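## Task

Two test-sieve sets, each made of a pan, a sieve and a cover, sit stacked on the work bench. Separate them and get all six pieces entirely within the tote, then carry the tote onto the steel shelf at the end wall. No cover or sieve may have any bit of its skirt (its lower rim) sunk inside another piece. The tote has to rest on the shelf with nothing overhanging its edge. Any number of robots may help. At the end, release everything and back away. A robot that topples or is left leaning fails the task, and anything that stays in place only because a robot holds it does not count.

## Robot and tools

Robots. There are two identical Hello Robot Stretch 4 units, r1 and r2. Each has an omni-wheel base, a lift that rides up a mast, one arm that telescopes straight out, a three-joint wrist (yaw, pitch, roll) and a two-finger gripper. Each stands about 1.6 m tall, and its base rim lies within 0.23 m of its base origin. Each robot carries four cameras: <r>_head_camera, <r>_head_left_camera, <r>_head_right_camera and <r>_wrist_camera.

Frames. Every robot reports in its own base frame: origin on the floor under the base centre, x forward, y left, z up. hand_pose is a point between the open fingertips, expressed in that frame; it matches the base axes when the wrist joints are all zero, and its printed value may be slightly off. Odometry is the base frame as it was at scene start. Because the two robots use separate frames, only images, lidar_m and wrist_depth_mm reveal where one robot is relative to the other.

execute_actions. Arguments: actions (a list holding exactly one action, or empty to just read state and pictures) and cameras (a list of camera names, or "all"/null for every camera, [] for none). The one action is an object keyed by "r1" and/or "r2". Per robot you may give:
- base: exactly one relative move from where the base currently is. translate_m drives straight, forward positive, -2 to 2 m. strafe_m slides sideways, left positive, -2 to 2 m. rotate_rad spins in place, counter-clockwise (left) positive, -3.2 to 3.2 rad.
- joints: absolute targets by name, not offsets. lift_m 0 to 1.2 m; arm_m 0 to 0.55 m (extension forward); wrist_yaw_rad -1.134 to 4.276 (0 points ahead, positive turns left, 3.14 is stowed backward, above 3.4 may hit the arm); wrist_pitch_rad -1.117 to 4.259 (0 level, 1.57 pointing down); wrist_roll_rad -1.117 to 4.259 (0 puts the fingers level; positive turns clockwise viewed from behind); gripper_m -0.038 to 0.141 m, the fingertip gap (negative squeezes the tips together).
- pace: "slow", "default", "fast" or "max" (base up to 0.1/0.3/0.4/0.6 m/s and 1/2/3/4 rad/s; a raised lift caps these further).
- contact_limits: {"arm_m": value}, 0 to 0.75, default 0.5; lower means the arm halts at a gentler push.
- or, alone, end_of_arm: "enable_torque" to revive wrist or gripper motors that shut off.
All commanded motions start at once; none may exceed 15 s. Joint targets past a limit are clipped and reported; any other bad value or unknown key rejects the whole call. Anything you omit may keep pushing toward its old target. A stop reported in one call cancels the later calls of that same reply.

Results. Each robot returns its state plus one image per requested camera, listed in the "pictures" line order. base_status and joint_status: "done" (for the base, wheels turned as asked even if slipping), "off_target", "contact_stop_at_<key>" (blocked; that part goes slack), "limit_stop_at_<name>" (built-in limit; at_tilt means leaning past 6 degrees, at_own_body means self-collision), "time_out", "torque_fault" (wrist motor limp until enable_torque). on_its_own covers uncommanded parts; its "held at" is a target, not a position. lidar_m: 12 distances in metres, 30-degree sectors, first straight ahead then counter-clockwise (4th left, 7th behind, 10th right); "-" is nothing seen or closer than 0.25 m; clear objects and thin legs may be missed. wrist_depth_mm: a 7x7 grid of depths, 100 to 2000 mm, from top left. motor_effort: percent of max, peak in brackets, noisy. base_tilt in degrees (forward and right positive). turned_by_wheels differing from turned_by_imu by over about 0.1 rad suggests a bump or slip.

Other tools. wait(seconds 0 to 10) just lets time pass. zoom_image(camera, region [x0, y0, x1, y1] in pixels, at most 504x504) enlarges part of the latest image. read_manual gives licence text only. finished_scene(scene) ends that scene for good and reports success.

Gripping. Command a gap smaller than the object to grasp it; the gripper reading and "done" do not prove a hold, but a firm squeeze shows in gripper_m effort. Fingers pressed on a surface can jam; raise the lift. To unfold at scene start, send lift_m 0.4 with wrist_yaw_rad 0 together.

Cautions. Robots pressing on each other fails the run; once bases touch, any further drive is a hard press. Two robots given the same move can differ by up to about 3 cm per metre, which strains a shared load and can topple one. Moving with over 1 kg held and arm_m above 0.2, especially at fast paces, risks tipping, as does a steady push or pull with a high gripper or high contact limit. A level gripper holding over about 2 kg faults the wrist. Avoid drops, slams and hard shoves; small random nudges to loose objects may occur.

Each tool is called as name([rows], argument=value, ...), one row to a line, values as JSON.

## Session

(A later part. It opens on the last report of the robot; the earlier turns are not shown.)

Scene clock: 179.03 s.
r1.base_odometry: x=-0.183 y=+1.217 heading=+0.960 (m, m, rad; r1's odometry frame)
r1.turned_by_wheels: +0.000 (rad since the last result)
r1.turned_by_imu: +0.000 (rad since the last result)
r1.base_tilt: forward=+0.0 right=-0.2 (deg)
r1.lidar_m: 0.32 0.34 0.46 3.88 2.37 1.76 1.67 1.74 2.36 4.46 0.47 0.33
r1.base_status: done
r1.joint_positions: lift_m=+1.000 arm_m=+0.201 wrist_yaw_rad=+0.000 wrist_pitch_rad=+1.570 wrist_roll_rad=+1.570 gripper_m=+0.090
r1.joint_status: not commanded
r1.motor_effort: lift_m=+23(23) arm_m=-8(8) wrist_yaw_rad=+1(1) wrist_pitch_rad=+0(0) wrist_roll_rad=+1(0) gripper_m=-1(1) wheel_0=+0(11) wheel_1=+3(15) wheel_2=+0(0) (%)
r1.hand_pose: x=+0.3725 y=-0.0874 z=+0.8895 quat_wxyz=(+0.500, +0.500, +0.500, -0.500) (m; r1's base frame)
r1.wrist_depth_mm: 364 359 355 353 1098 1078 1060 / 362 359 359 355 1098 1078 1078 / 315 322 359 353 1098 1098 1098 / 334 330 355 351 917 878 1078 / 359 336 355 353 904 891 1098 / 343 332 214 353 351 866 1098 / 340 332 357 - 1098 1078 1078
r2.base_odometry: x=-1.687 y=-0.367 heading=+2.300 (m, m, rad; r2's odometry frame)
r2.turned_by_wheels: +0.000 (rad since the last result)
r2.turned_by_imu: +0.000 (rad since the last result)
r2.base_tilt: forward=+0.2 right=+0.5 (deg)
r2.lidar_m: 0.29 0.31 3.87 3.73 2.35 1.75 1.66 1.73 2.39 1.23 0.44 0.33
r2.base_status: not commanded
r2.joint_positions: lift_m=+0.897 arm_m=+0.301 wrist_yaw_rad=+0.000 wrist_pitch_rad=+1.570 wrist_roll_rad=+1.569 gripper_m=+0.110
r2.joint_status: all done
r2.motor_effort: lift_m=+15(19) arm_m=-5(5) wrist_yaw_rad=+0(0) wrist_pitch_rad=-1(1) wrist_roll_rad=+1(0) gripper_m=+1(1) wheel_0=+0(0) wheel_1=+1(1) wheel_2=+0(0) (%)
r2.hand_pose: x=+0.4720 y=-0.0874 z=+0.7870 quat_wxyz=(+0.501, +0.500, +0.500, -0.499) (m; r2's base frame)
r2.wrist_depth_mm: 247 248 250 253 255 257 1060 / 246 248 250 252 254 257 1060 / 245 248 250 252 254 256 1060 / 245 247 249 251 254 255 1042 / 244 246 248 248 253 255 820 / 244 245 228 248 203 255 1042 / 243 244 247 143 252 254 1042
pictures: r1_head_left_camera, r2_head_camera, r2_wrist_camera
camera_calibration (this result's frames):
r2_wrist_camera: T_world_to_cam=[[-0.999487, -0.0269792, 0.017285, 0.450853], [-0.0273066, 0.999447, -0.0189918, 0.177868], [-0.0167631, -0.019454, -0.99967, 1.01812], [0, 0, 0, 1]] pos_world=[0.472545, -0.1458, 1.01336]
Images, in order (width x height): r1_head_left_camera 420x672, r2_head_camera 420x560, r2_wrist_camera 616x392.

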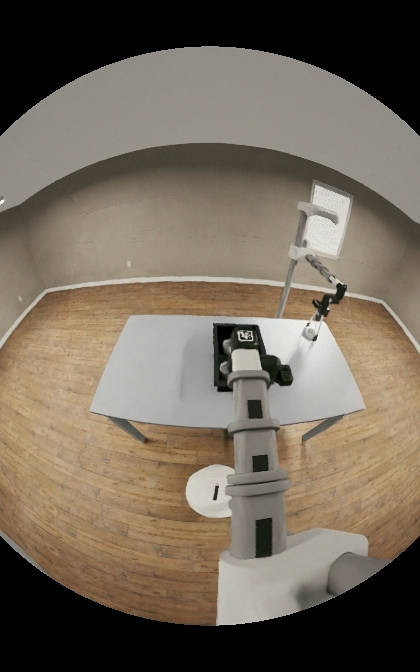

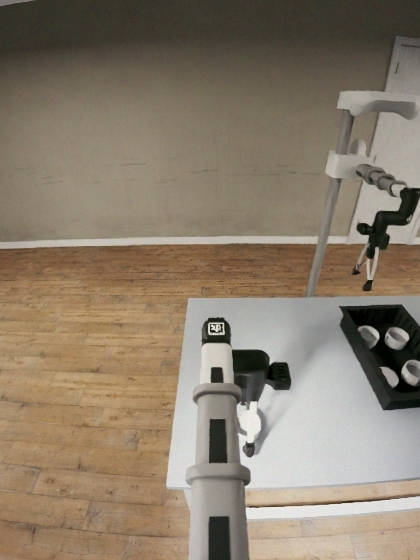

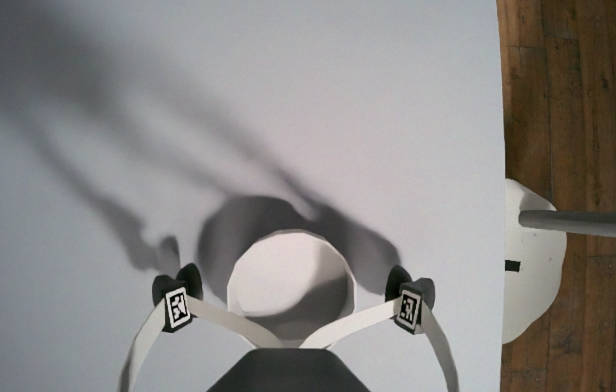

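Meanwhile r1 looks at the shelf with its wrist camera.

execute_actions([
  {"r1":{"joints":{"wrist_yaw_rad":1.5,"wrist_pitch_rad":0,"wrist_roll_rad":0}},"r2":{"joints":{"gripper_m":0.025}}},
], cameras=["r1_wrist_camera"])

execute_actions([
  {"r2":{"joints":{"lift_m":0.94}}},
], cameras=[])

execute_actions([
  {"r2":{"base":{"strafe_m":-0.485},"joints":{"lift_m":1.01,"arm_m":0.445}}},
], cameras=["r2_wrist_camera","r1_wrist_camera"])

zoom_image(camera="r1_wrist_camera", region=[220,150,460,330])

Scene clock: 186.60 s.
r1.base_odometry: x=-0.183 y=+1.217 heading=+0.960 (m, m, rad; r1's odometry frame)
r1.turned_by_wheels: +0.000 (rad since the last result)
r1.turned_by_imu: +0.000 (rad since the last result)
r1.base_tilt: forward=+0.0 right=-0.1 (deg)
r1.lidar_m: 0.31 0.35 0.47 3.88 2.36 1.75 1.67 1.73 2.36 4.45 0.47 0.33
r1.base_status: not commanded
r1.joint_positions: lift_m=+1.000 arm_m=+0.201 wrist_yaw_rad=+1.500 wrist_pitch_rad=+0.003 wrist_roll_rad=+0.000 gripper_m=+0.090
r1.joint_status: all done
r1.motor_effort: lift_m=+23(23) arm_m=-7(8) wrist_yaw_rad=+2(6) wrist_pitch_rad=-7(11) wrist_roll_rad=-2(4) gripper_m=-1(2) wheel_0=+0(1) wheel_1=+3(3) wheel_2=+0(0) (%)
r1.hand_pose: x=+0.4799 y=+0.2815 z=+1.1772 quat_wxyz=(+0.732, -0.001, +0.001, +0.681) (m; r1's base frame)
r1.wrist_depth_mm: - - - - - - - / - - - - - - - / - - - - - - - / - - - - - - - / - - - - - - - / - - 214 - - - - / - - - - - - -
r2.base_odometry: x=-1.687 y=-0.367 heading=+2.300 (m, m, rad; r2's odometry frame)
r2.turned_by_wheels: +0.000 (rad since the last result)
r2.turned_by_imu: -0.001 (rad since the last result)
r2.base_tilt: forward=+0.0 right=+0.6 (deg)
r2.lidar_m: 0.30 0.32 3.86 3.72 2.36 1.72 1.65 1.74 2.40 1.22 0.42 0.32
r2.base_status: not commanded
r2.joint_positions: lift_m=+0.897 arm_m=+0.301 wrist_yaw_rad=+0.000 wrist_pitch_rad=+1.570 wrist_roll_rad=+1.569 gripper_m=+0.026
r2.joint_status: all done
r2.motor_effort: lift_m=+16(16) arm_m=-5(5) wrist_yaw_rad=+1(0) wrist_pitch_rad=-1(1) wrist_roll_rad=+1(1) gripper_m=-27(26) wheel_0=+0(0) wheel_1=+1(1) wheel_2=+0(0) (%)
r2.hand_pose: x=+0.4720 y=-0.0874 z=+0.7870 quat_wxyz=(+0.501, +0.500, +0.500, -0.499) (m; r2's base frame)
r2.wrist_depth_mm: 246 248 250 253 255 257 1060 / 245 247 250 252 254 257 1060 / 246 247 249 252 253 256 1060 / 244 246 249 252 253 256 1060 / 243 246 248 236 253 255 831 / 244 244 211 236 194 255 1042 / 244 245 246 135 252 254 1042
pictures: r1_wrist_camera
camera_calibration (this result's frames):
r1_wrist_camera: T_world_to_cam=[[0.999628, -0.0168036, -0.0214879, -0.432244], [-0.0211649, 0.0191698, -0.999592, 1.23913], [0.0172087, 0.999675, 0.018807, -0.08651], [0, 0, 0, 1]] pos_world=[0.459798, 0.0554647, 1.23096]
Images, in order (width x height): r1_wrist_camera 616x392.

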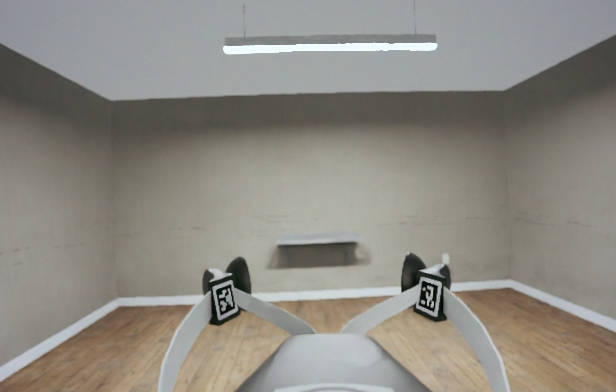

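Scene clock: 187.63 s.
r1.base_odometry: x=-0.183 y=+1.217 heading=+0.960 (m, m, rad; r1's odometry frame)
r1.turned_by_wheels: +0.000 (rad since the last result)
r1.turned_by_imu: +0.000 (rad since the last result)
r1.base_tilt: forward=+0.1 right=-0.2 (deg)
r1.lidar_m: 0.31 0.34 0.48 3.87 2.34 1.76 1.67 1.74 2.36 4.45 0.48 0.34
r1.base_status: not commanded
r1.joint_positions: lift_m=+1.000 arm_m=+0.201 wrist_yaw_rad=+1.500 wrist_pitch_rad=+0.003 wrist_roll_rad=+0.000 gripper_m=+0.090
r1.joint_status: not commanded
r1.motor_effort: lift_m=+23(23) arm_m=-7(7) wrist_yaw_rad=+2(2) wrist_pitch_rad=-7(7) wrist_roll_rad=-2(3) gripper_m=+0(0) wheel_0=-1(0) wheel_1=+3(3) wheel_2=+0(0) (%)
r1.hand_pose: x=+0.4799 y=+0.2815 z=+1.1772 quat_wxyz=(+0.732, -0.001, +0.001, +0.681) (m; r1's base frame)
r1.wrist_depth_mm: - - - - - - - / - - - - - - - / - - - - - - - / - - - - - - - / - - - - - - - / - - 214 - - - - / - - - - - - -
r2.base_odometry: x=-1.687 y=-0.367 heading=+2.300 (m, m, rad; r2's odometry frame)
r2.turned_by_wheels: +0.000 (rad since the last result)
r2.turned_by_imu: +0.000 (rad since the last result)
r2.base_tilt: forward=+0.1 right=+0.4 (deg)
r2.lidar_m: 0.30 0.32 3.88 3.72 2.36 1.73 1.66 1.73 2.41 1.20 0.45 0.33
r2.base_status: not commanded
r2.joint_positions: lift_m=+0.940 arm_m=+0.301 wrist_yaw_rad=+0.000 wrist_pitch_rad=+1.570 wrist_roll_rad=+1.569 gripper_m=+0.026
r2.joint_status: all done
r2.motor_effort: lift_m=+22(23) arm_m=-5(5) wrist_yaw_rad=+0(0) wrist_pitch_rad=-1(1) wrist_roll_rad=+0(1) gripper_m=-27(27) wheel_0=+0(0) wheel_1=+1(1) wheel_2=+0(0) (%)
r2.hand_pose: x=+0.4720 y=-0.0874 z=+0.8295 quat_wxyz=(+0.501, +0.500, +0.500, -0.499) (m; r2's base frame)
r2.wrist_depth_mm: 287 290 293 296 298 1098 1118 / 287 290 293 294 297 1098 1118 / 287 289 291 294 297 1098 1098 / 287 289 290 294 296 866 1098 / 286 289 290 236 297 854 866 / 285 286 211 236 195 854 1098 / 286 286 287 135 296 1078 1098
pictures: none
No camera images: the call's "cameras" was empty. Leave "cameras" out to get every camera's image.

Scene clock: 190.57 s.
r1.base_odometry: x=-0.183 y=+1.217 heading=+0.960 (m, m, rad; r1's odometry frame)
r1.turned_by_wheels: +0.000 (rad since the last result)
r1.turned_by_imu: +0.000 (rad since the last result)
r1.base_tilt: forward=-0.1 right=-0.2 (deg)
r1.lidar_m: 0.32 0.34 0.49 3.89 2.36 1.74 1.66 1.74 2.37 4.46 0.46 0.33
r1.base_status: not commanded
r1.joint_positions: lift_m=+1.000 arm_m=+0.201 wrist_yaw_rad=+1.500 wrist_pitch_rad=+0.003 wrist_roll_rad=+0.000 gripper_m=+0.090
r1.joint_status: not commanded
r1.motor_effort: lift_m=+23(23) arm_m=-8(7) wrist_yaw_rad=+2(2) wrist_pitch_rad=-7(6) wrist_roll_rad=-3(2) gripper_m=-1(1) wheel_0=-1(0) wheel_1=+3(3) wheel_2=+0(0) (%)
r1.hand_pose: x=+0.4799 y=+0.2815 z=+1.1772 quat_wxyz=(+0.732, -0.001, +0.001, +0.681) (m; r1's base frame)
r1.wrist_depth_mm: - - - - - - - / - - - - - - - / - - - - - - - / - - - - - - - / - - - - - - - / - - 214 - - - - / - - - - - - -
r2.base_odometry: x=-1.326 y=-0.044 heading=+2.300 (m, m, rad; r2's odometry frame)
r2.turned_by_wheels: +0.000 (rad since the last result)
r2.turned_by_imu: -0.003 (rad since the last result)
r2.base_tilt: forward=+0.1 right=+0.5 (deg)
r2.lidar_m: 0.29 0.29 0.45 4.21 2.35 1.72 1.67 1.74 2.38 4.09 0.45 0.31
r2.base_status: done
r2.joint_positions: lift_m=+1.010 arm_m=+0.444 wrist_yaw_rad=+0.000 wrist_pitch_rad=+1.570 wrist_roll_rad=+1.569 gripper_m=+0.026
r2.joint_status: all done
r2.motor_effort: lift_m=+22(24) arm_m=+5(6) wrist_yaw_rad=-1(0) wrist_pitch_rad=+0(1) wrist_roll_rad=+1(1) gripper_m=-27(28) wheel_0=+2(11) wheel_1=-1(10) wheel_2=+0(3) (%)
r2.hand_pose: x=+0.6153 y=-0.0874 z=+0.8995 quat_wxyz=(+0.501, +0.500, +0.500, -0.499) (m; r2's base frame)
r2.wrist_depth_mm: 270 272 274 277 279 373 375 / 329 336 359 347 320 373 377 / 353 336 359 345 359 373 375 / 351 357 359 359 364 370 375 / 345 330 357 236 362 370 373 / 329 320 211 236 195 368 373 / 267 270 270 135 276 368 373
pictures: r1_wrist_camera, r2_wrist_camera
camera_calibration (this result's frames):
r1_wrist_camera: T_world_to_cam=[[0.999628, -0.0168037, -0.0214869, -0.432245], [-0.0211639, 0.0191698, -0.999592, 1.23913], [0.0172088, 0.999675, 0.018807, -0.08651], [0, 0, 0, 1]] pos_world=[0.459798, 0.0554647, 1.23096]
r2_wrist_camera: T_world_to_cam=[[-0.999483, -0.0271701, 0.0172002, 0.592143], [-0.0274958, 0.999441, -0.0189941, 0.184034], [-0.0166745, -0.0194572, -0.999672, 1.13292], [0, 0, 0, 1]] pos_world=[0.615788, -0.1458, 1.12586]
Images, in order (width x height): r1_wrist_camera 616x392, r2_wrist_camera 616x392.

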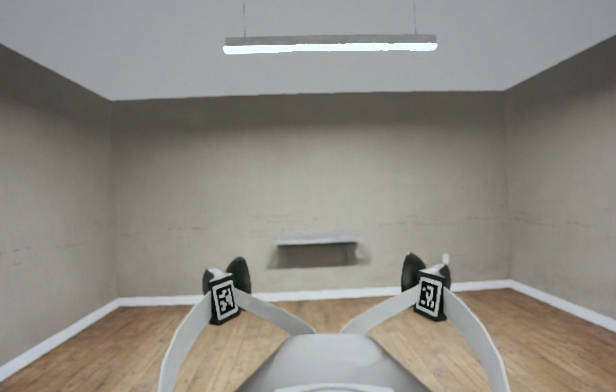

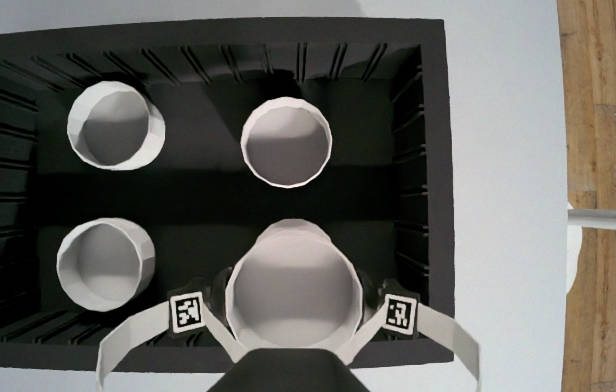

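Region (220, 150, 460, 330) of r1_wrist_camera's 616x392 image, scaled by 2.100; it fills the top 378 rows of this view, and the rest is white.

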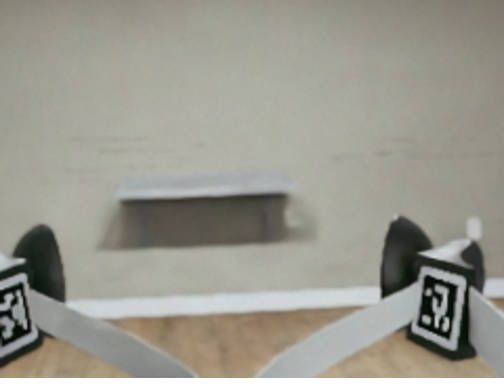

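execute_actions([
  {"r1":{"base":{"strafe_m":-0.175},"joints":{"wrist_pitch_rad":1.57,"wrist_roll_rad":1.57}},"r2":{"joints":{"lift_m":0.917},"pace":"slow"}},
], cameras=[])

execute_actions([
  {"r1":{"joints":{"wrist_yaw_rad":3.14,"gripper_m":0.07}},"r2":{"joints":{"gripper_m":0.09}}},
], cameras=[])

execute_actions([
  {"r2":{"joints":{"lift_m":1.0}}},
], cameras=[])

execute_actions([
  {"r1":{"joints":{"arm_m":0.345}},"r2":{"base":{"strafe_m":-0.06},"joints":{"arm_m":0.335,"gripper_m":0.07}}},
], cameras=["r2_wrist_camera","r1_wrist_camera","r1_head_left_camera"])

Scene clock: 205.27 s.
r1.base_odometry: x=-0.040 y=+1.117 heading=+0.960 (m, m, rad; r1's odometry frame)
r1.turned_by_wheels: +0.000 (rad since the last result)
r1.turned_by_imu: -0.001 (rad since the last result)
r1.base_tilt: forward=+0.0 right=-0.1 (deg)
r1.lidar_m: 0.30 0.34 0.47 4.05 2.36 1.75 1.66 1.72 2.36 4.28 0.47 0.33
r1.base_status: done
r1.joint_positions: lift_m=+1.000 arm_m=+0.201 wrist_yaw_rad=+1.500 wrist_pitch_rad=+1.570 wrist_roll_rad=+1.570 gripper_m=+0.090
r1.joint_status: all done
r1.motor_effort: lift_m=+23(23) arm_m=-7(7) wrist_yaw_rad=+1(2) wrist_pitch_rad=+2(3) wrist_roll_rad=-1(5) gripper_m=-3(1) wheel_0=+2(12) wheel_1=-3(14) wheel_2=+0(1) (%)
r1.hand_pose: x=+0.4594 y=-0.0058 z=+0.8895 quat_wxyz=(+0.707, +0.025, +0.707, -0.024) (m; r1's base frame)
r1.wrist_depth_mm: 300 355 353 338 349 345 343 / 287 338 329 327 349 347 345 / 289 347 353 349 349 347 345 / 282 353 351 266 349 347 343 / 362 359 355 353 349 347 345 / 364 359 213 353 349 347 343 / 362 359 357 - 349 349 1060
r2.base_odometry: x=-1.326 y=-0.044 heading=+2.300 (m, m, rad; r2's odometry frame)
r2.turned_by_wheels: +0.000 (rad since the last result)
r2.turned_by_imu: -0.001 (rad since the last result)
r2.base_tilt: forward=+0.2 right=+0.5 (deg)
r2.lidar_m: 0.29 0.31 0.43 4.21 2.37 1.72 1.67 1.74 2.41 4.08 0.44 0.32
r2.base_status: not commanded
r2.joint_positions: lift_m=+0.917 arm_m=+0.444 wrist_yaw_rad=+0.000 wrist_pitch_rad=+1.570 wrist_roll_rad=+1.569 gripper_m=+0.026
r2.joint_status: all done
r2.motor_effort: lift_m=+16(22) arm_m=+5(5) wrist_yaw_rad=-1(0) wrist_pitch_rad=+0(1) wrist_roll_rad=+0(1) gripper_m=-26(27) wheel_0=+2(2) wheel_1=-1(1) wheel_2=+0(0) (%)
r2.hand_pose: x=+0.6153 y=-0.0874 z=+0.8069 quat_wxyz=(+0.501, +0.500, +0.500, -0.499) (m; r2's base frame)
r2.wrist_depth_mm: 230 244 254 257 254 197 281 / 245 264 266 251 271 200 279 / 244 265 266 251 271 190 279 / 262 264 266 268 270 192 278 / 236 263 264 236 270 193 277 / 236 260 211 236 195 185 277 / 233 231 239 135 236 185 276
pictures: none
No camera images: the call's "cameras" was empty. Leave "cameras" out to get every camera's image.

Scene clock: 206.80 s.
r1.base_odometry: x=-0.040 y=+1.117 heading=+0.960 (m, m, rad; r1's odometry frame)
r1.turned_by_wheels: +0.000 (rad since the last result)
r1.turned_by_imu: +0.000 (rad since the last result)
r1.base_tilt: forward=+0.0 right=-0.2 (deg)
r1.lidar_m: 0.32 0.34 0.48 4.06 2.36 1.74 1.65 1.73 2.35 4.28 0.47 0.34
r1.base_status: not commanded
r1.joint_positions: lift_m=+1.000 arm_m=+0.201 wrist_yaw_rad=+3.140 wrist_pitch_rad=+1.570 wrist_roll_rad=+1.570 gripper_m=+0.070
r1.joint_status: all done
r1.motor_effort: lift_m=+23(23) arm_m=-7(7) wrist_yaw_rad=+2(7) wrist_pitch_rad=+0(2) wrist_roll_rad=+0(2) gripper_m=-2(2) wheel_0=+2(3) wheel_1=-3(4) wheel_2=+0(0) (%)
r1.hand_pose: x=+0.3720 y=+0.0874 z=+0.8895 quat_wxyz=(+0.500, -0.499, +0.501, +0.500) (m; r1's base frame)
r1.wrist_depth_mm: 1138 1138 1118 353 351 347 345 / 1138 1138 1118 353 351 345 259 / 1138 1118 1118 355 351 332 334 / 1160 1138 917 353 349 338 338 / 1138 917 904 353 349 342 342 / 1138 904 199 351 349 260 319 / 559 1118 1118 - 347 259 330
r2.base_odometry: x=-1.326 y=-0.044 heading=+2.300 (m, m, rad; r2's odometry frame)
r2.turned_by_wheels: +0.000 (rad since the last result)
r2.turned_by_imu: +0.000 (rad since the last result)
r2.base_tilt: forward=+0.1 right=+0.4 (deg)
r2.lidar_m: 0.29 0.31 0.45 4.21 2.37 1.72 1.66 1.75 2.40 4.08 0.43 0.31
r2.base_status: not commanded
r2.joint_positions: lift_m=+0.917 arm_m=+0.444 wrist_yaw_rad=+0.000 wrist_pitch_rad=+1.570 wrist_roll_rad=+1.569 gripper_m=+0.090
r2.joint_status: all done
r2.motor_effort: lift_m=+16(16) arm_m=+5(5) wrist_yaw_rad=+0(1) wrist_pitch_rad=-1(3) wrist_roll_rad=+0(1) gripper_m=-1(26) wheel_0=+2(2) wheel_1=-1(1) wheel_2=+0(0) (%)
r2.hand_pose: x=+0.6152 y=-0.0874 z=+0.8069 quat_wxyz=(+0.501, +0.500, +0.500, -0.499) (m; r2's base frame)
r2.wrist_depth_mm: 230 245 254 258 254 197 281 / 246 265 266 251 272 200 279 / 245 265 266 251 271 190 279 / 262 264 266 268 271 192 278 / 237 264 265 244 268 193 277 / 236 263 215 243 208 191 277 / 232 233 240 140 233 185 277
pictures: none
No camera images: the call's "cameras" was empty. Leave "cameras" out to get every camera's image.

Scene clock: 208.13 s.
r1.base_odometry: x=-0.040 y=+1.117 heading=+0.960 (m, m, rad; r1's odometry frame)
r1.turned_by_wheels: +0.000 (rad since the last result)
r1.turned_by_imu: +0.000 (rad since the last result)
r1.base_tilt: forward=+0.0 right=-0.2 (deg)
r1.lidar_m: 0.31 0.34 0.47 4.05 2.36 1.75 1.66 1.71 2.37 4.28 0.46 0.34
r1.base_status: not commanded
r1.joint_positions: lift_m=+1.000 arm_m=+0.201 wrist_yaw_rad=+3.140 wrist_pitch_rad=+1.570 wrist_roll_rad=+1.570 gripper_m=+0.070
r1.joint_status: not commanded
r1.motor_effort: lift_m=+23(23) arm_m=-7(7) wrist_yaw_rad=+2(2) wrist_pitch_rad=+2(2) wrist_roll_rad=+0(1) gripper_m=-3(1) wheel_0=+2(2) wheel_1=-3(4) wheel_2=+0(0) (%)
r1.hand_pose: x=+0.3720 y=+0.0874 z=+0.8895 quat_wxyz=(+0.500, -0.499, +0.501, +0.500) (m; r1's base frame)
r1.wrist_depth_mm: 1138 1138 1118 353 351 345 345 / 1138 1138 1098 353 349 347 259 / 1138 1118 1118 353 353 332 334 / 1138 1138 904 355 349 338 340 / 1138 917 904 353 349 343 342 / 1160 917 200 355 347 260 319 / 559 1138 1098 - 349 260 330
r2.base_odometry: x=-1.326 y=-0.044 heading=+2.300 (m, m, rad; r2's odometry frame)
r2.turned_by_wheels: +0.000 (rad since the last result)
r2.turned_by_imu: +0.000 (rad since the last result)
r2.base_tilt: forward=+0.2 right=+0.5 (deg)
r2.lidar_m: 0.29 0.32 0.46 4.22 2.36 1.74 1.67 1.75 2.41 4.08 0.43 0.29
r2.base_status: not commanded
r2.joint_positions: lift_m=+1.000 arm_m=+0.444 wrist_yaw_rad=+0.000 wrist_pitch_rad=+1.570 wrist_roll_rad=+1.569 gripper_m=+0.090
r2.joint_status: all done
r2.motor_effort: lift_m=+21(22) arm_m=+5(5) wrist_yaw_rad=-1(0) wrist_pitch_rad=-1(1) wrist_roll_rad=+1(1) gripper_m=-1(0) wheel_0=+2(2) wheel_1=-1(1) wheel_2=+0(0) (%)
r2.hand_pose: x=+0.6152 y=-0.0874 z=+0.8895 quat_wxyz=(+0.501, +0.500, +0.500, -0.499) (m; r2's base frame)
r2.wrist_depth_mm: 260 262 265 267 271 364 366 / 320 327 349 347 319 362 366 / 343 329 349 334 353 362 366 / 342 345 349 351 353 362 364 / 319 320 347 327 353 359 362 / 325 319 214 325 208 359 362 / 256 258 260 140 266 359 362
pictures: none
No camera images: the call's "cameras" was empty. Leave "cameras" out to get every camera's image.

Scene clock: 209.63 s.
r1.base_odometry: x=-0.040 y=+1.117 heading=+0.960 (m, m, rad; r1's odometry frame)
r1.turned_by_wheels: +0.000 (rad since the last result)
r1.turned_by_imu: +0.000 (rad since the last result)
r1.base_tilt: forward=+0.0 right=-0.2 (deg)
r1.lidar_m: 0.31 0.32 0.48 4.06 2.36 1.75 1.66 1.73 2.38 4.27 0.47 0.33
r1.base_status: not commanded
r1.joint_positions: lift_m=+1.000 arm_m=+0.344 wrist_yaw_rad=+3.140 wrist_pitch_rad=+1.570 wrist_roll_rad=+1.570 gripper_m=+0.070
r1.joint_status: all done
r1.motor_effort: lift_m=+23(23) arm_m=+8(7) wrist_yaw_rad=+1(2) wrist_pitch_rad=+3(3) wrist_roll_rad=-1(2) gripper_m=-2(1) wheel_0=+2(2) wheel_1=-3(3) wheel_2=+0(0) (%)
r1.hand_pose: x=+0.5144 y=+0.0874 z=+0.8895 quat_wxyz=(+0.500, -0.500, +0.500, +0.500) (m; r1's base frame)
r1.wrist_depth_mm: 1138 1118 357 355 351 345 343 / 1138 1138 355 353 263 263 263 / 1138 1138 357 325 332 327 342 / 1138 904 355 349 347 329 343 / 1138 904 357 351 349 345 342 / 917 917 200 265 296 322 342 / 1118 1118 355 - 324 317 334
r2.base_odometry: x=-1.281 y=-0.004 heading=+2.300 (m, m, rad; r2's odometry frame)
r2.turned_by_wheels: +0.000 (rad since the last result)
r2.turned_by_imu: -0.001 (rad since the last result)
r2.base_tilt: forward=+0.2 right=+0.5 (deg)
r2.lidar_m: 0.30 0.30 0.43 4.26 2.38 1.73 1.67 1.73 2.42 4.00 0.43 0.32
r2.base_status: done
r2.joint_positions: lift_m=+1.000 arm_m=+0.336 wrist_yaw_rad=+0.000 wrist_pitch_rad=+1.570 wrist_roll_rad=+1.569 gripper_m=+0.070
r2.joint_status: all done
r2.motor_effort: lift_m=+21(21) arm_m=-5(5) wrist_yaw_rad=+0(1) wrist_pitch_rad=-1(2) wrist_roll_rad=+1(0) gripper_m=-1(1) wheel_0=+2(12) wheel_1=-1(8) wheel_2=+0(1) (%)
r2.hand_pose: x=+0.5070 y=-0.0874 z=+0.8895 quat_wxyz=(+0.500, +0.500, +0.500, -0.500) (m; r2's base frame)
r2.wrist_depth_mm: 347 351 353 355 359 1160 1160 / 345 347 351 355 357 1182 1182 / 319 345 349 351 359 1160 1160 / 343 329 349 349 355 931 1160 / 342 343 347 349 357 917 1060 / 340 343 200 349 206 917 1138 / 340 320 322 139 353 1138 1160
pictures: r1_head_left_camera, r1_wrist_camera, r2_wrist_camera
camera_calibration (this result's frames):
r1_wrist_camera: T_world_to_cam=[[0.998231, -0.0218448, -0.055305, -0.444921], [-0.0229964, -0.99953, -0.0202732, 0.174869], [-0.0548362, 0.0215092, -0.998264, 1.13962], [0, 0, 0, 1]] pos_world=[0.510647, 0.140556, 1.11658]
r2_wrist_camera: T_world_to_cam=[[-0.999484, -0.0269972, 0.0174002, 0.483928], [-0.0273268, 0.999446, -0.0189886, 0.180777], [-0.016878, -0.0194543, -0.999668, 1.12124], [0, 0, 0, 1]] pos_world=[0.507542, -0.1458, 1.11588]
Images, in order (width x height): r1_head_left_camera 420x672, r1_wrist_camera 616x392, r2_wrist_camera 616x392.

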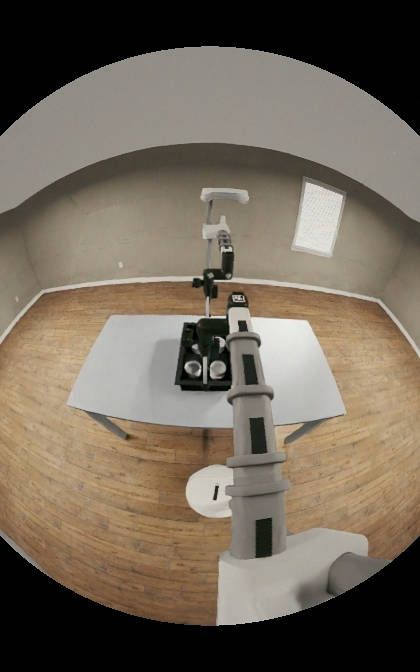

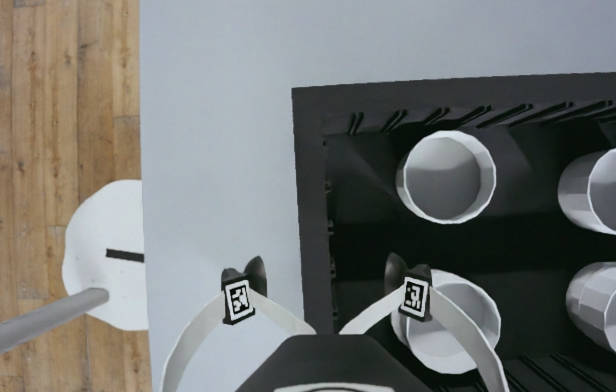

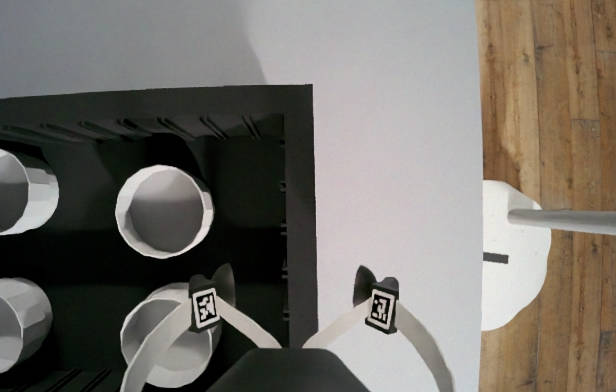

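execute_actions([
  {"r1":{"joints":{"lift_m":0.93,"gripper_m":0.06}},"r2":{"joints":{"lift_m":0.93,"arm_m":0.341,"gripper_m":0.06}}},
], cameras=[])

execute_actions([
  {"r1":{"joints":{"gripper_m":-0.035}},"r2":{"joints":{"gripper_m":-0.035}}},
], cameras=["r2_wrist_camera","r1_wrist_camera"])

execute_actions([
  {"r1":{"joints":{"lift_m":0.96},"pace":"slow"},"r2":{"joints":{"lift_m":0.96},"pace":"slow"}},
], cameras=["r2_wrist_camera","r1_wrist_camera","r1_head_left_camera"])

Scene clock: 217.77 s.
r1.base_odometry: x=-0.040 y=+1.117 heading=+0.960 (m, m, rad; r1's odometry frame)
r1.turned_by_wheels: +0.000 (rad since the last result)
r1.turned_by_imu: +0.000 (rad since the last result)
r1.base_tilt: forward=+0.0 right=-0.2 (deg)
r1.lidar_m: 0.32 0.35 0.48 4.04 2.37 1.76 1.65 1.73 2.35 4.28 0.47 0.32
r1.base_status: not commanded
r1.joint_positions: lift_m=+0.930 arm_m=+0.344 wrist_yaw_rad=+3.140 wrist_pitch_rad=+1.570 wrist_roll_rad=+1.570 gripper_m=+0.060
r1.joint_status: all done
r1.motor_effort: lift_m=+18(16) arm_m=+8(8) wrist_yaw_rad=+1(1) wrist_pitch_rad=+2(1) wrist_roll_rad=+1(1) gripper_m=-3(5) wheel_0=+3(2) wheel_1=-3(3) wheel_2=+0(0) (%)
r1.hand_pose: x=+0.5144 y=+0.0874 z=+0.8199 quat_wxyz=(+0.500, -0.500, +0.500, +0.500) (m; r1's base frame)
r1.wrist_depth_mm: 1078 290 287 285 282 277 277 / 1060 290 286 196 198 206 211 / 1060 291 287 281 278 259 273 / 1060 290 287 281 279 259 273 / 854 290 287 222 279 277 274 / 854 290 286 196 197 252 274 / 1078 290 285 - 255 252 239
r2.base_odometry: x=-1.281 y=-0.004 heading=+2.300 (m, m, rad; r2's odometry frame)
r2.turned_by_wheels: +0.000 (rad since the last result)
r2.turned_by_imu: -0.001 (rad since the last result)
r2.base_tilt: forward=+0.2 right=+0.5 (deg)
r2.lidar_m: 0.29 0.31 0.44 4.28 2.37 1.71 1.67 1.75 2.41 4.01 0.45 0.32
r2.base_status: not commanded
r2.joint_positions: lift_m=+0.930 arm_m=+0.340 wrist_yaw_rad=+0.000 wrist_pitch_rad=+1.570 wrist_roll_rad=+1.569 gripper_m=+0.060
r2.joint_status: all done
r2.motor_effort: lift_m=+16(21) arm_m=+5(6) wrist_yaw_rad=+0(0) wrist_pitch_rad=-1(1) wrist_roll_rad=+1(1) gripper_m=-3(5) wheel_0=+2(2) wheel_1=-1(1) wheel_2=+0(0) (%)
r2.hand_pose: x=+0.5112 y=-0.0874 z=+0.8200 quat_wxyz=(+0.500, +0.500, +0.500, -0.500) (m; r2's base frame)
r2.wrist_depth_mm: 278 281 283 285 289 291 1098 / 191 193 195 196 289 291 1098 / 273 276 279 279 287 290 1098 / 274 258 279 281 286 290 1078 / 274 258 278 281 286 289 866 / 272 274 199 195 204 289 1078 / 273 250 262 139 285 287 1078
pictures: none
No camera images: the call's "cameras" was empty. Leave "cameras" out to get every camera's image.

Scene clock: 219.40 s.
r1.base_odometry: x=-0.040 y=+1.117 heading=+0.960 (m, m, rad; r1's odometry frame)
r1.turned_by_wheels: +0.000 (rad since the last result)
r1.turned_by_imu: +0.000 (rad since the last result)
r1.base_tilt: forward=+0.0 right=-0.3 (deg)
r1.lidar_m: 0.31 0.34 0.46 4.05 2.36 1.74 1.67 1.73 2.36 4.28 0.49 0.33
r1.base_status: not commanded
r1.joint_positions: lift_m=+0.930 arm_m=+0.344 wrist_yaw_rad=+3.140 wrist_pitch_rad=+1.573 wrist_roll_rad=+1.570 gripper_m=-0.034
r1.joint_status: all done
r1.motor_effort: lift_m=+20(20) arm_m=+7(8) wrist_yaw_rad=+1(0) wrist_pitch_rad=-7(7) wrist_roll_rad=-1(1) gripper_m=-19(21) wheel_0=+2(2) wheel_1=-4(3) wheel_2=+0(0) (%)
r1.hand_pose: x=+0.5153 y=+0.0874 z=+0.8198 quat_wxyz=(+0.501, -0.500, +0.500, +0.499) (m; r1's base frame)
r1.wrist_depth_mm: 1078 289 286 283 281 232 276 / 1078 289 286 190 198 205 211 / 1042 289 286 190 272 251 267 / 1078 290 286 273 272 252 266 / 854 289 286 210 272 268 266 / 854 289 182 190 184 245 266 / 1060 290 286 - 245 244 235
r2.base_odometry: x=-1.281 y=-0.004 heading=+2.300 (m, m, rad; r2's odometry frame)
r2.turned_by_wheels: +0.000 (rad since the last result)
r2.turned_by_imu: +0.000 (rad since the last result)
r2.base_tilt: forward=+0.1 right=+0.5 (deg)
r2.lidar_m: 0.29 0.32 0.45 4.27 2.37 1.73 1.67 1.73 2.42 4.03 0.46 0.31
r2.base_status: not commanded
r2.joint_positions: lift_m=+0.930 arm_m=+0.340 wrist_yaw_rad=+0.001 wrist_pitch_rad=+1.567 wrist_roll_rad=+1.569 gripper_m=-0.034
r2.joint_status: all done
r2.motor_effort: lift_m=+17(17) arm_m=+5(5) wrist_yaw_rad=-4(4) wrist_pitch_rad=+7(7) wrist_roll_rad=+1(1) gripper_m=-21(21) wheel_0=+2(2) wheel_1=-1(1) wheel_2=+0(0) (%)
r2.hand_pose: x=+0.5122 y=-0.0874 z=+0.8198 quat_wxyz=(+0.502, +0.500, +0.500, -0.498) (m; r2's base frame)
r2.wrist_depth_mm: 277 279 282 285 287 290 1098 / 182 187 196 186 286 289 1098 / 267 267 270 271 286 290 1078 / 265 250 270 271 285 287 1078 / 265 250 270 207 285 287 854 / 265 266 184 184 285 287 1078 / 264 237 266 161 282 287 1078
pictures: r1_wrist_camera, r2_wrist_camera
camera_calibration (this result's frames):
r1_wrist_camera: T_world_to_cam=[[0.998381, -0.0217343, -0.0525564, -0.451983], [-0.0228297, -0.999533, -0.0203318, 0.173437], [-0.05209, 0.0214987, -0.998411, 1.06878], [0, 0, 0, 1]] pos_world=[0.510884, 0.140555, 1.04686]
r2_wrist_camera: T_world_to_cam=[[-0.999494, -0.0282852, 0.0145655, 0.492552], [-0.0285607, 0.99941, -0.0190662, 0.180288], [-0.0140177, -0.0194726, -0.999712, 1.05025], [0, 0, 0, 1]] pos_world=[0.512174, -0.145798, 1.04621]
Images, in order (width x height): r1_wrist_camera 616x392, r2_wrist_camera 616x392.

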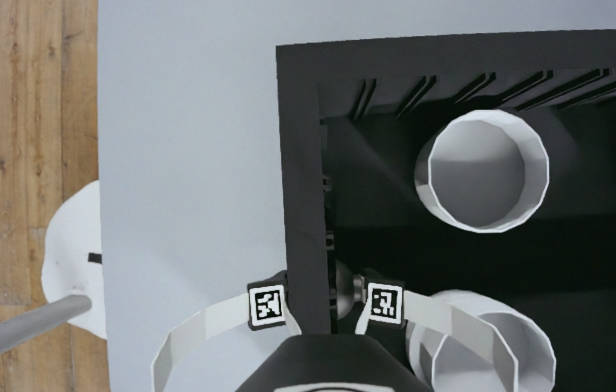

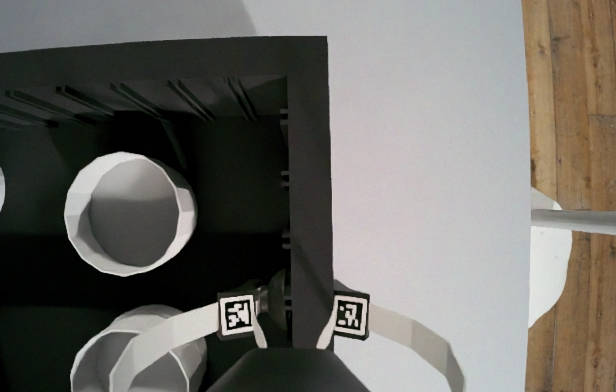

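Scene clock: 220.47 s.
r1.base_odometry: x=-0.040 y=+1.117 heading=+0.960 (m, m, rad; r1's odometry frame)
r1.turned_by_wheels: +0.000 (rad since the last result)
r1.turned_by_imu: +0.000 (rad since the last result)
r1.base_tilt: forward=+0.0 right=-0.1 (deg)
r1.lidar_m: 0.32 0.35 0.48 4.02 2.37 1.76 1.67 1.72 2.37 4.27 0.45 0.31
r1.base_status: not commanded
r1.joint_positions: lift_m=+0.960 arm_m=+0.344 wrist_yaw_rad=+3.140 wrist_pitch_rad=+1.573 wrist_roll_rad=+1.570 gripper_m=-0.034
r1.joint_status: all done
r1.motor_effort: lift_m=+25(25) arm_m=+7(7) wrist_yaw_rad=+1(1) wrist_pitch_rad=-6(6) wrist_roll_rad=+0(0) gripper_m=-19(18) wheel_0=+2(2) wheel_1=-3(3) wheel_2=+0(0) (%)
r1.hand_pose: x=+0.5153 y=+0.0874 z=+0.8493 quat_wxyz=(+0.501, -0.500, +0.500, +0.499) (m; r1's base frame)
r1.wrist_depth_mm: 1098 319 319 312 310 246 304 / 1098 319 315 190 198 204 210 / 1118 317 317 190 272 252 267 / 1098 319 315 274 272 252 265 / 991 319 315 209 272 270 266 / 878 319 183 190 184 244 266 / 1098 319 315 - 245 244 236
r2.base_odometry: x=-1.281 y=-0.004 heading=+2.300 (m, m, rad; r2's odometry frame)
r2.turned_by_wheels: +0.000 (rad since the last result)
r2.turned_by_imu: +0.000 (rad since the last result)
r2.base_tilt: forward=+0.1 right=+0.6 (deg)
r2.lidar_m: 0.29 0.32 0.44 4.26 2.33 1.74 1.66 1.75 2.39 4.02 0.46 0.31
r2.base_status: not commanded
r2.joint_positions: lift_m=+0.960 arm_m=+0.340 wrist_yaw_rad=+0.001 wrist_pitch_rad=+1.567 wrist_roll_rad=+1.569 gripper_m=-0.034
r2.joint_status: all done
r2.motor_effort: lift_m=+24(24) arm_m=+5(5) wrist_yaw_rad=-4(4) wrist_pitch_rad=+7(7) wrist_roll_rad=+0(0) gripper_m=-24(22) wheel_0=+2(2) wheel_1=-1(1) wheel_2=+0(0) (%)
r2.hand_pose: x=+0.5122 y=-0.0874 z=+0.8493 quat_wxyz=(+0.502, +0.500, +0.500, -0.498) (m; r2's base frame)
r2.wrist_depth_mm: 307 309 312 314 317 320 1118 / 182 187 196 186 317 320 1118 / 266 268 270 271 317 319 1118 / 265 250 270 271 315 319 1118 / 265 249 268 208 315 319 878 / 265 266 184 185 314 317 1118 / 264 237 267 161 312 317 1098
pictures: r1_head_left_camera, r1_wrist_camera, r2_wrist_camera
camera_calibration (this result's frames):
r1_wrist_camera: T_world_to_cam=[[0.998385, -0.0217769, -0.0524791, -0.450529], [-0.0228708, -0.999532, -0.0203334, 0.17406], [-0.0520117, 0.0215008, -0.998415, 1.09822], [0, 0, 0, 1]] pos_world=[0.510902, 0.140555, 1.07638]
r2_wrist_camera: T_world_to_cam=[[-0.999492, -0.028338, 0.0145655, 0.49213], [-0.0286135, 0.999409, -0.0190662, 0.180877], [-0.0140166, -0.0194733, -0.999712, 1.07971], [0, 0, 0, 1]] pos_world=[0.51219, -0.145798, 1.07568]
Images, in order (width x height): r1_head_left_camera 420x672, r1_wrist_camera 616x392, r2_wrist_camera 616x392.

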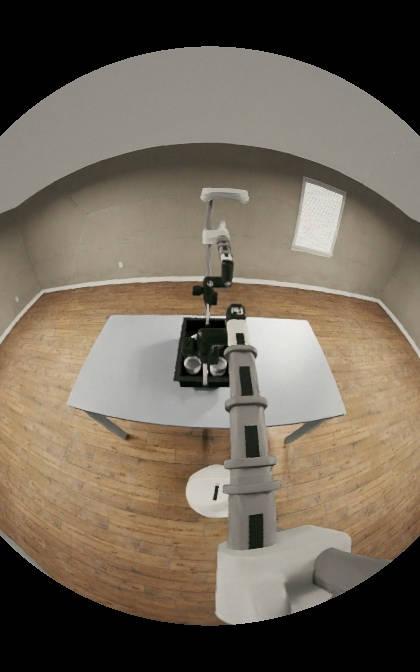

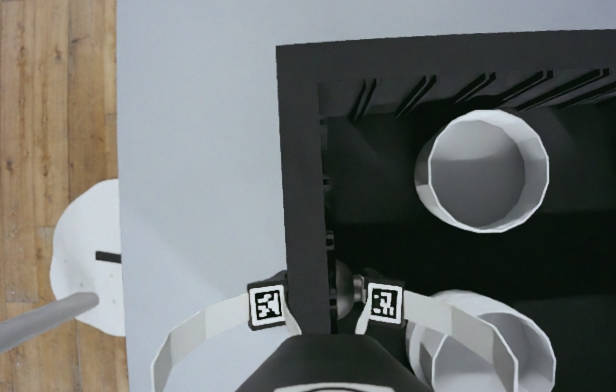

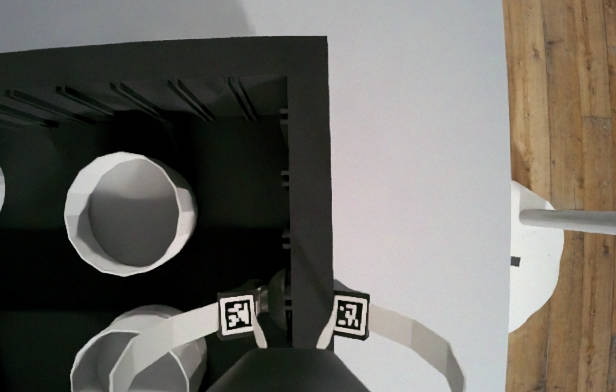

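execute_actions([
  {"r1":{"base":{"strafe_m":0.6},"joints":{"lift_m":1.02,"arm_m":0.348}},"r2":{"base":{"strafe_m":-0.606},"joints":{"lift_m":1.02}}},
], cameras=["r2_wrist_camera","r1_wrist_camera"])

Scene clock: 227.83 s.
r1.base_odometry: x=-0.532 y=+1.461 heading=+0.960 (m, m, rad; r1's odometry frame)
r1.turned_by_wheels: +0.000 (rad since the last result)
r1.turned_by_imu: +0.001 (rad since the last result)
r1.base_tilt: forward=-0.1 right=-0.2 (deg)
r1.lidar_m: 0.31 0.34 3.56 3.45 2.38 1.74 1.65 1.71 2.37 4.88 0.47 0.34
r1.base_status: done
r1.joint_positions: lift_m=+1.020 arm_m=+0.347 wrist_yaw_rad=+3.141 wrist_pitch_rad=+1.571 wrist_roll_rad=+1.570 gripper_m=-0.034
r1.joint_status: all done
r1.motor_effort: lift_m=+25(23) arm_m=+8(5) wrist_yaw_rad=-2(2) wrist_pitch_rad=-1(7) wrist_roll_rad=+0(2) gripper_m=-17(18) wheel_0=+0(13) wheel_1=+3(13) wheel_2=+0(1) (%)
r1.hand_pose: x=+0.5176 y=+0.0874 z=+0.9093 quat_wxyz=(+0.500, -0.500, +0.500, +0.500) (m; r1's base frame)
r1.wrist_depth_mm: 1160 1138 1138 1118 1118 186 183 / 1160 1160 1138 190 202 208 218 / 1160 1138 375 227 271 251 266 / 1160 931 377 190 273 251 266 / 1160 946 377 204 271 268 265 / 1138 931 182 189 183 244 265 / 1160 1138 375 - 247 244 236
r2.base_odometry: x=-0.829 y=+0.400 heading=+2.300 (m, m, rad; r2's odometry frame)
r2.turned_by_wheels: +0.000 (rad since the last result)
r2.turned_by_imu: -0.004 (rad since the last result)
r2.base_tilt: forward=+0.2 right=+0.5 (deg)
r2.lidar_m: 0.28 0.32 0.44 1.22 2.38 1.74 1.66 1.74 2.41 3.42 3.51 0.32
r2.base_status: done
r2.joint_positions: lift_m=+1.020 arm_m=+0.340 wrist_yaw_rad=+0.001 wrist_pitch_rad=+1.569 wrist_roll_rad=+1.569 gripper_m=-0.034
r2.joint_status: all done
r2.motor_effort: lift_m=+23(25) arm_m=+5(5) wrist_yaw_rad=-2(4) wrist_pitch_rad=+0(7) wrist_roll_rad=+2(2) gripper_m=-22(24) wheel_0=+2(11) wheel_1=+1(9) wheel_2=+0(1) (%)
r2.hand_pose: x=+0.5115 y=-0.0874 z=+0.9093 quat_wxyz=(+0.501, +0.500, +0.500, -0.499) (m; r2's base frame)
r2.wrist_depth_mm: 1118 1118 1138 1160 1160 1182 1182 / 182 183 191 185 1160 1182 1182 / 266 267 270 232 377 1182 1182 / 264 250 268 270 377 946 1182 / 265 249 268 185 377 946 1182 / 265 266 184 184 375 946 1182 / 264 232 256 160 375 1182 1160
pictures: r1_wrist_camera, r2_wrist_camera
camera_calibration (this result's frames):
r1_wrist_camera: T_world_to_cam=[[0.998319, -0.020708, -0.054133, -0.448271], [-0.0218343, -0.999556, -0.0202982, 0.174769], [-0.0536886, 0.021446, -0.998327, 1.15907], [0, 0, 0, 1]] pos_world=[0.513563, 0.140551, 1.13641]
r2_wrist_camera: T_world_to_cam=[[-0.999462, -0.0282234, 0.0167087, 0.488644], [-0.0285398, 0.999412, -0.019008, 0.181913], [-0.0161624, -0.0194747, -0.99968, 1.14078], [0, 0, 0, 1]] pos_world=[0.512011, -0.145799, 1.13571]
Images, in order (width x height): r1_wrist_camera 616x392, r2_wrist_camera 616x392.

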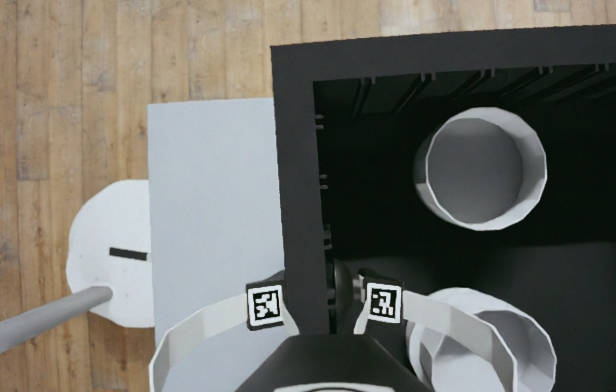

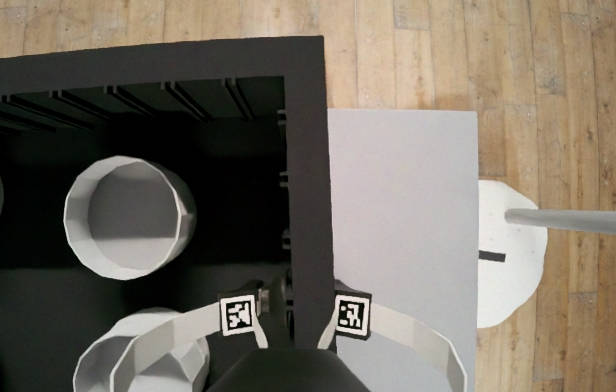

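r2 got slightly ahead; favour r1.

execute_actions([
  {"r1":{"base":{"strafe_m":1.215}},"r2":{"base":{"strafe_m":-1.2}}},
], cameras=["r2_wrist_camera","r1_wrist_camera"])

Scene clock: 240.57 s.
r1.base_odometry: x=-1.527 y=+2.157 heading=+0.961 (m, m, rad; r1's odometry frame)
r1.turned_by_wheels: +0.000 (rad since the last result)
r1.turned_by_imu: +0.002 (rad since the last result)
r1.base_tilt: forward=+0.0 right=-0.2 (deg)
r1.lidar_m: 0.49 0.53 2.31 2.23 2.37 1.75 1.65 1.71 2.37 1.31 1.02 1.38
r1.base_status: done
r1.joint_positions: lift_m=+1.020 arm_m=+0.347 wrist_yaw_rad=+3.139 wrist_pitch_rad=+1.573 wrist_roll_rad=+1.570 gripper_m=-0.034
r1.joint_status: not commanded
r1.motor_effort: lift_m=+25(25) arm_m=+7(8) wrist_yaw_rad=+3(2) wrist_pitch_rad=-10(9) wrist_roll_rad=-1(1) gripper_m=-19(18) wheel_0=-1(7) wheel_1=+3(14) wheel_2=+0(0) (%)
r1.hand_pose: x=+0.5185 y=+0.0874 z=+0.9093 quat_wxyz=(+0.501, -0.500, +0.500, +0.499) (m; r1's base frame)
r1.wrist_depth_mm: 1160 1138 1118 1118 1118 647 1098 / 1160 1138 1138 190 195 200 199 / 1160 1160 1138 190 273 252 266 / 1160 931 1138 274 273 251 266 / 1160 946 1078 213 272 268 266 / 931 931 183 190 183 245 266 / 1138 1138 1138 - 247 244 236
r2.base_odometry: x=+0.065 y=+1.200 heading=+2.301 (m, m, rad; r2's odometry frame)
r2.turned_by_wheels: +0.000 (rad since the last result)
r2.turned_by_imu: -0.007 (rad since the last result)
r2.base_tilt: forward=+0.2 right=+0.5 (deg)
r2.lidar_m: 0.48 1.38 1.01 1.22 2.37 1.74 1.67 1.75 2.39 2.21 2.28 0.50
r2.base_status: done
r2.joint_positions: lift_m=+1.020 arm_m=+0.340 wrist_yaw_rad=+0.002 wrist_pitch_rad=+1.567 wrist_roll_rad=+1.569 gripper_m=-0.034
r2.joint_status: not commanded
r2.motor_effort: lift_m=+23(24) arm_m=+5(5) wrist_yaw_rad=-4(5) wrist_pitch_rad=+8(9) wrist_roll_rad=+2(2) gripper_m=-24(25) wheel_0=+2(11) wheel_1=-1(9) wheel_2=+0(0) (%)
r2.hand_pose: x=+0.5124 y=-0.0874 z=+0.9093 quat_wxyz=(+0.502, +0.500, +0.500, -0.498) (m; r2's base frame)
r2.wrist_depth_mm: 1138 1138 661 1138 1182 1182 1182 / 183 188 196 186 1182 1160 1182 / 266 268 270 271 1182 1182 1182 / 266 250 270 271 1160 946 1182 / 266 250 268 185 1160 946 1160 / 265 265 184 184 960 946 1160 / 265 237 268 162 1160 1160 1182
pictures: r1_wrist_camera, r2_wrist_camera
camera_calibration (this result's frames):
r1_wrist_camera: T_world_to_cam=[[0.9984, -0.0223169, -0.0519606, -0.451054], [-0.0234007, -0.999519, -0.020344, 0.175638], [-0.0514816, 0.0215274, -0.998442, 1.15808], [0, 0, 0, 1]] pos_world=[0.514061, 0.140557, 1.13641]
r2_wrist_camera: T_world_to_cam=[[-0.999475, -0.0291057, 0.0142547, 0.491635], [-0.0293752, 0.999386, -0.0190761, 0.182423], [-0.0136907, -0.0194848, -0.999716, 1.13956], [0, 0, 0, 1]] pos_world=[0.512337, -0.145798, 1.13571]
Images, in order (width x height): r1_wrist_camera 616x392, r2_wrist_camera 616x392.

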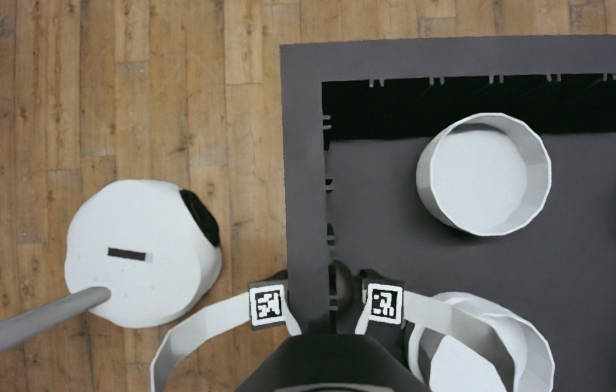

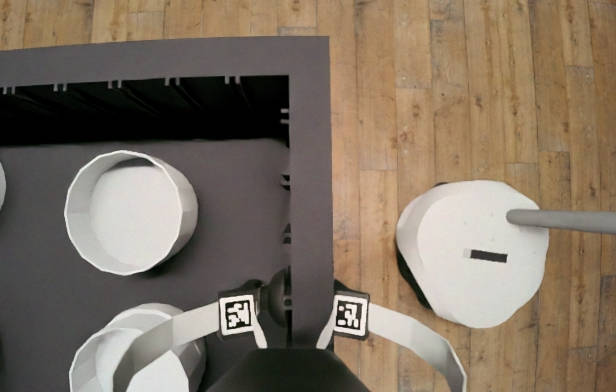

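execute_actions([
  {"r1":{"base":{"strafe_m":1.705},"joints":{"arm_m":0.356}},"r2":{"base":{"strafe_m":-1.7}}},
], cameras=["r2_wrist_camera","r1_wrist_camera","r1_head_left_camera","r2_head_right_camera"])

Scene clock: 259.20 s.
r1.base_odometry: x=-2.925 y=+3.134 heading=+0.960 (m, m, rad; r1's odometry frame)
r1.turned_by_wheels: +0.000 (rad since the last result)
r1.turned_by_imu: -0.001 (rad since the last result)
r1.base_tilt: forward=+0.0 right=-0.2 (deg)
r1.lidar_m: 0.51 0.56 0.56 0.94 0.98 1.36 1.65 1.72 2.35 2.70 2.76 3.21
r1.base_status: done
r1.joint_positions: lift_m=+1.020 arm_m=+0.355 wrist_yaw_rad=+3.137 wrist_pitch_rad=+1.578 wrist_roll_rad=+1.570 gripper_m=-0.034
r1.joint_status: all done
r1.motor_effort: lift_m=+25(25) arm_m=+5(5) wrist_yaw_rad=+8(8) wrist_pitch_rad=-22(22) wrist_roll_rad=-1(1) gripper_m=-19(19) wheel_0=-3(10) wheel_1=+0(16) wheel_2=+0(1) (%)
r1.hand_pose: x=+0.5285 y=+0.0874 z=+0.9093 quat_wxyz=(+0.503, -0.501, +0.499, +0.497) (m; r1's base frame)
r1.wrist_depth_mm: 1160 1138 1138 1118 1118 647 1078 / 1160 1160 1118 191 197 200 196 / 1160 1138 1138 229 273 253 267 / 1160 931 1138 274 274 253 267 / 1160 917 1138 191 273 271 270 / 1160 946 182 190 183 247 270 / 1160 1118 1138 - 251 248 241
r2.base_odometry: x=+1.332 y=+2.333 heading=+2.301 (m, m, rad; r2's odometry frame)
r2.turned_by_wheels: +0.000 (rad since the last result)
r2.turned_by_imu: -0.011 (rad since the last result)
r2.base_tilt: forward=+0.2 right=+0.5 (deg)
r2.lidar_m: 0.48 3.17 2.74 2.67 2.40 1.74 1.64 1.36 1.00 0.93 0.56 0.52
r2.base_status: done
r2.joint_positions: lift_m=+1.020 arm_m=+0.341 wrist_yaw_rad=+0.004 wrist_pitch_rad=+1.562 wrist_roll_rad=+1.569 gripper_m=-0.034
r2.joint_status: not commanded
r2.on_its_own: wrist_pitch_rad is at rest, and its effort (+24) is outside its rest range (-23 to +23)
r2.motor_effort: lift_m=+24(24) arm_m=+3(4) wrist_yaw_rad=-10(10) wrist_pitch_rad=+24(23) wrist_roll_rad=+2(2) gripper_m=-22(26) wheel_0=+1(9) wheel_1=-2(10) wheel_2=+1(1) (%)
r2.hand_pose: x=+0.5144 y=-0.0874 z=+0.9093 quat_wxyz=(+0.504, +0.501, +0.499, -0.496) (m; r2's base frame)
r2.wrist_depth_mm: 1118 1138 661 1160 1160 1160 1182 / 182 187 194 185 1182 1160 1160 / 268 268 271 236 1160 1182 1160 / 267 251 268 270 1160 946 1160 / 267 251 270 271 1160 946 960 / 267 267 185 184 991 931 1160 / 267 236 270 167 1160 1160 1160
pictures: r1_head_left_camera, r1_wrist_camera, r2_head_right_camera, r2_wrist_camera
camera_calibration (this result's frames):
r1_wrist_camera: T_world_to_cam=[[0.998599, -0.0243036, -0.0470019, -0.465387], [-0.0252873, -0.999471, -0.0204484, 0.17695], [-0.0464801, 0.0216083, -0.998685, 1.15617], [0, 0, 0, 1]] pos_world=[0.522948, 0.140562, 1.13639]
r2_wrist_camera: T_world_to_cam=[[-0.999482, -0.0309406, 0.00887206, 0.498373], [-0.0311066, 0.999331, -0.0192249, 0.183495], [-0.0082713, -0.019491, -0.999776, 1.13687], [0, 0, 0, 1]] pos_world=[0.513226, -0.145794, 1.13572]
Images, in order (width x height): r1_head_left_camera 420x672, r1_wrist_camera 616x392, r2_head_right_camera 420x672, r2_wrist_camera 616x392.

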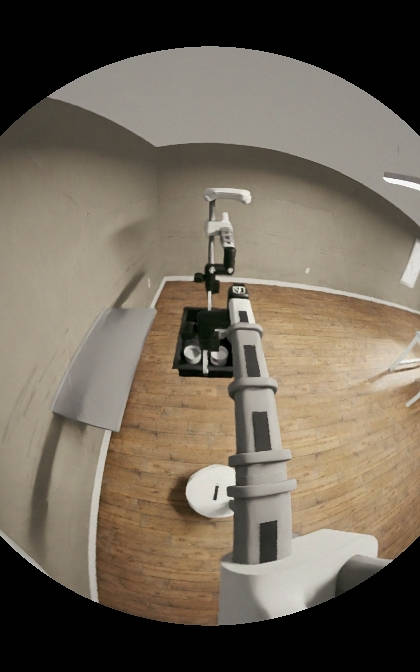

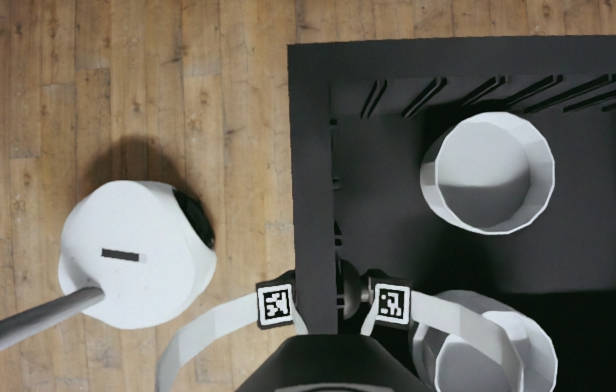

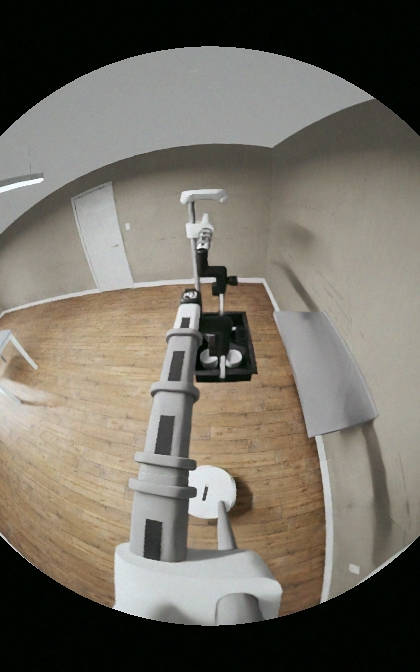

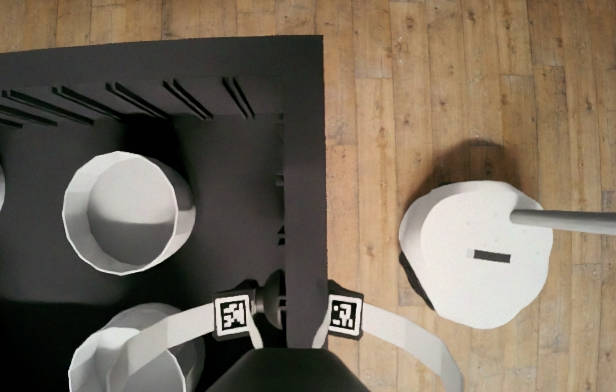

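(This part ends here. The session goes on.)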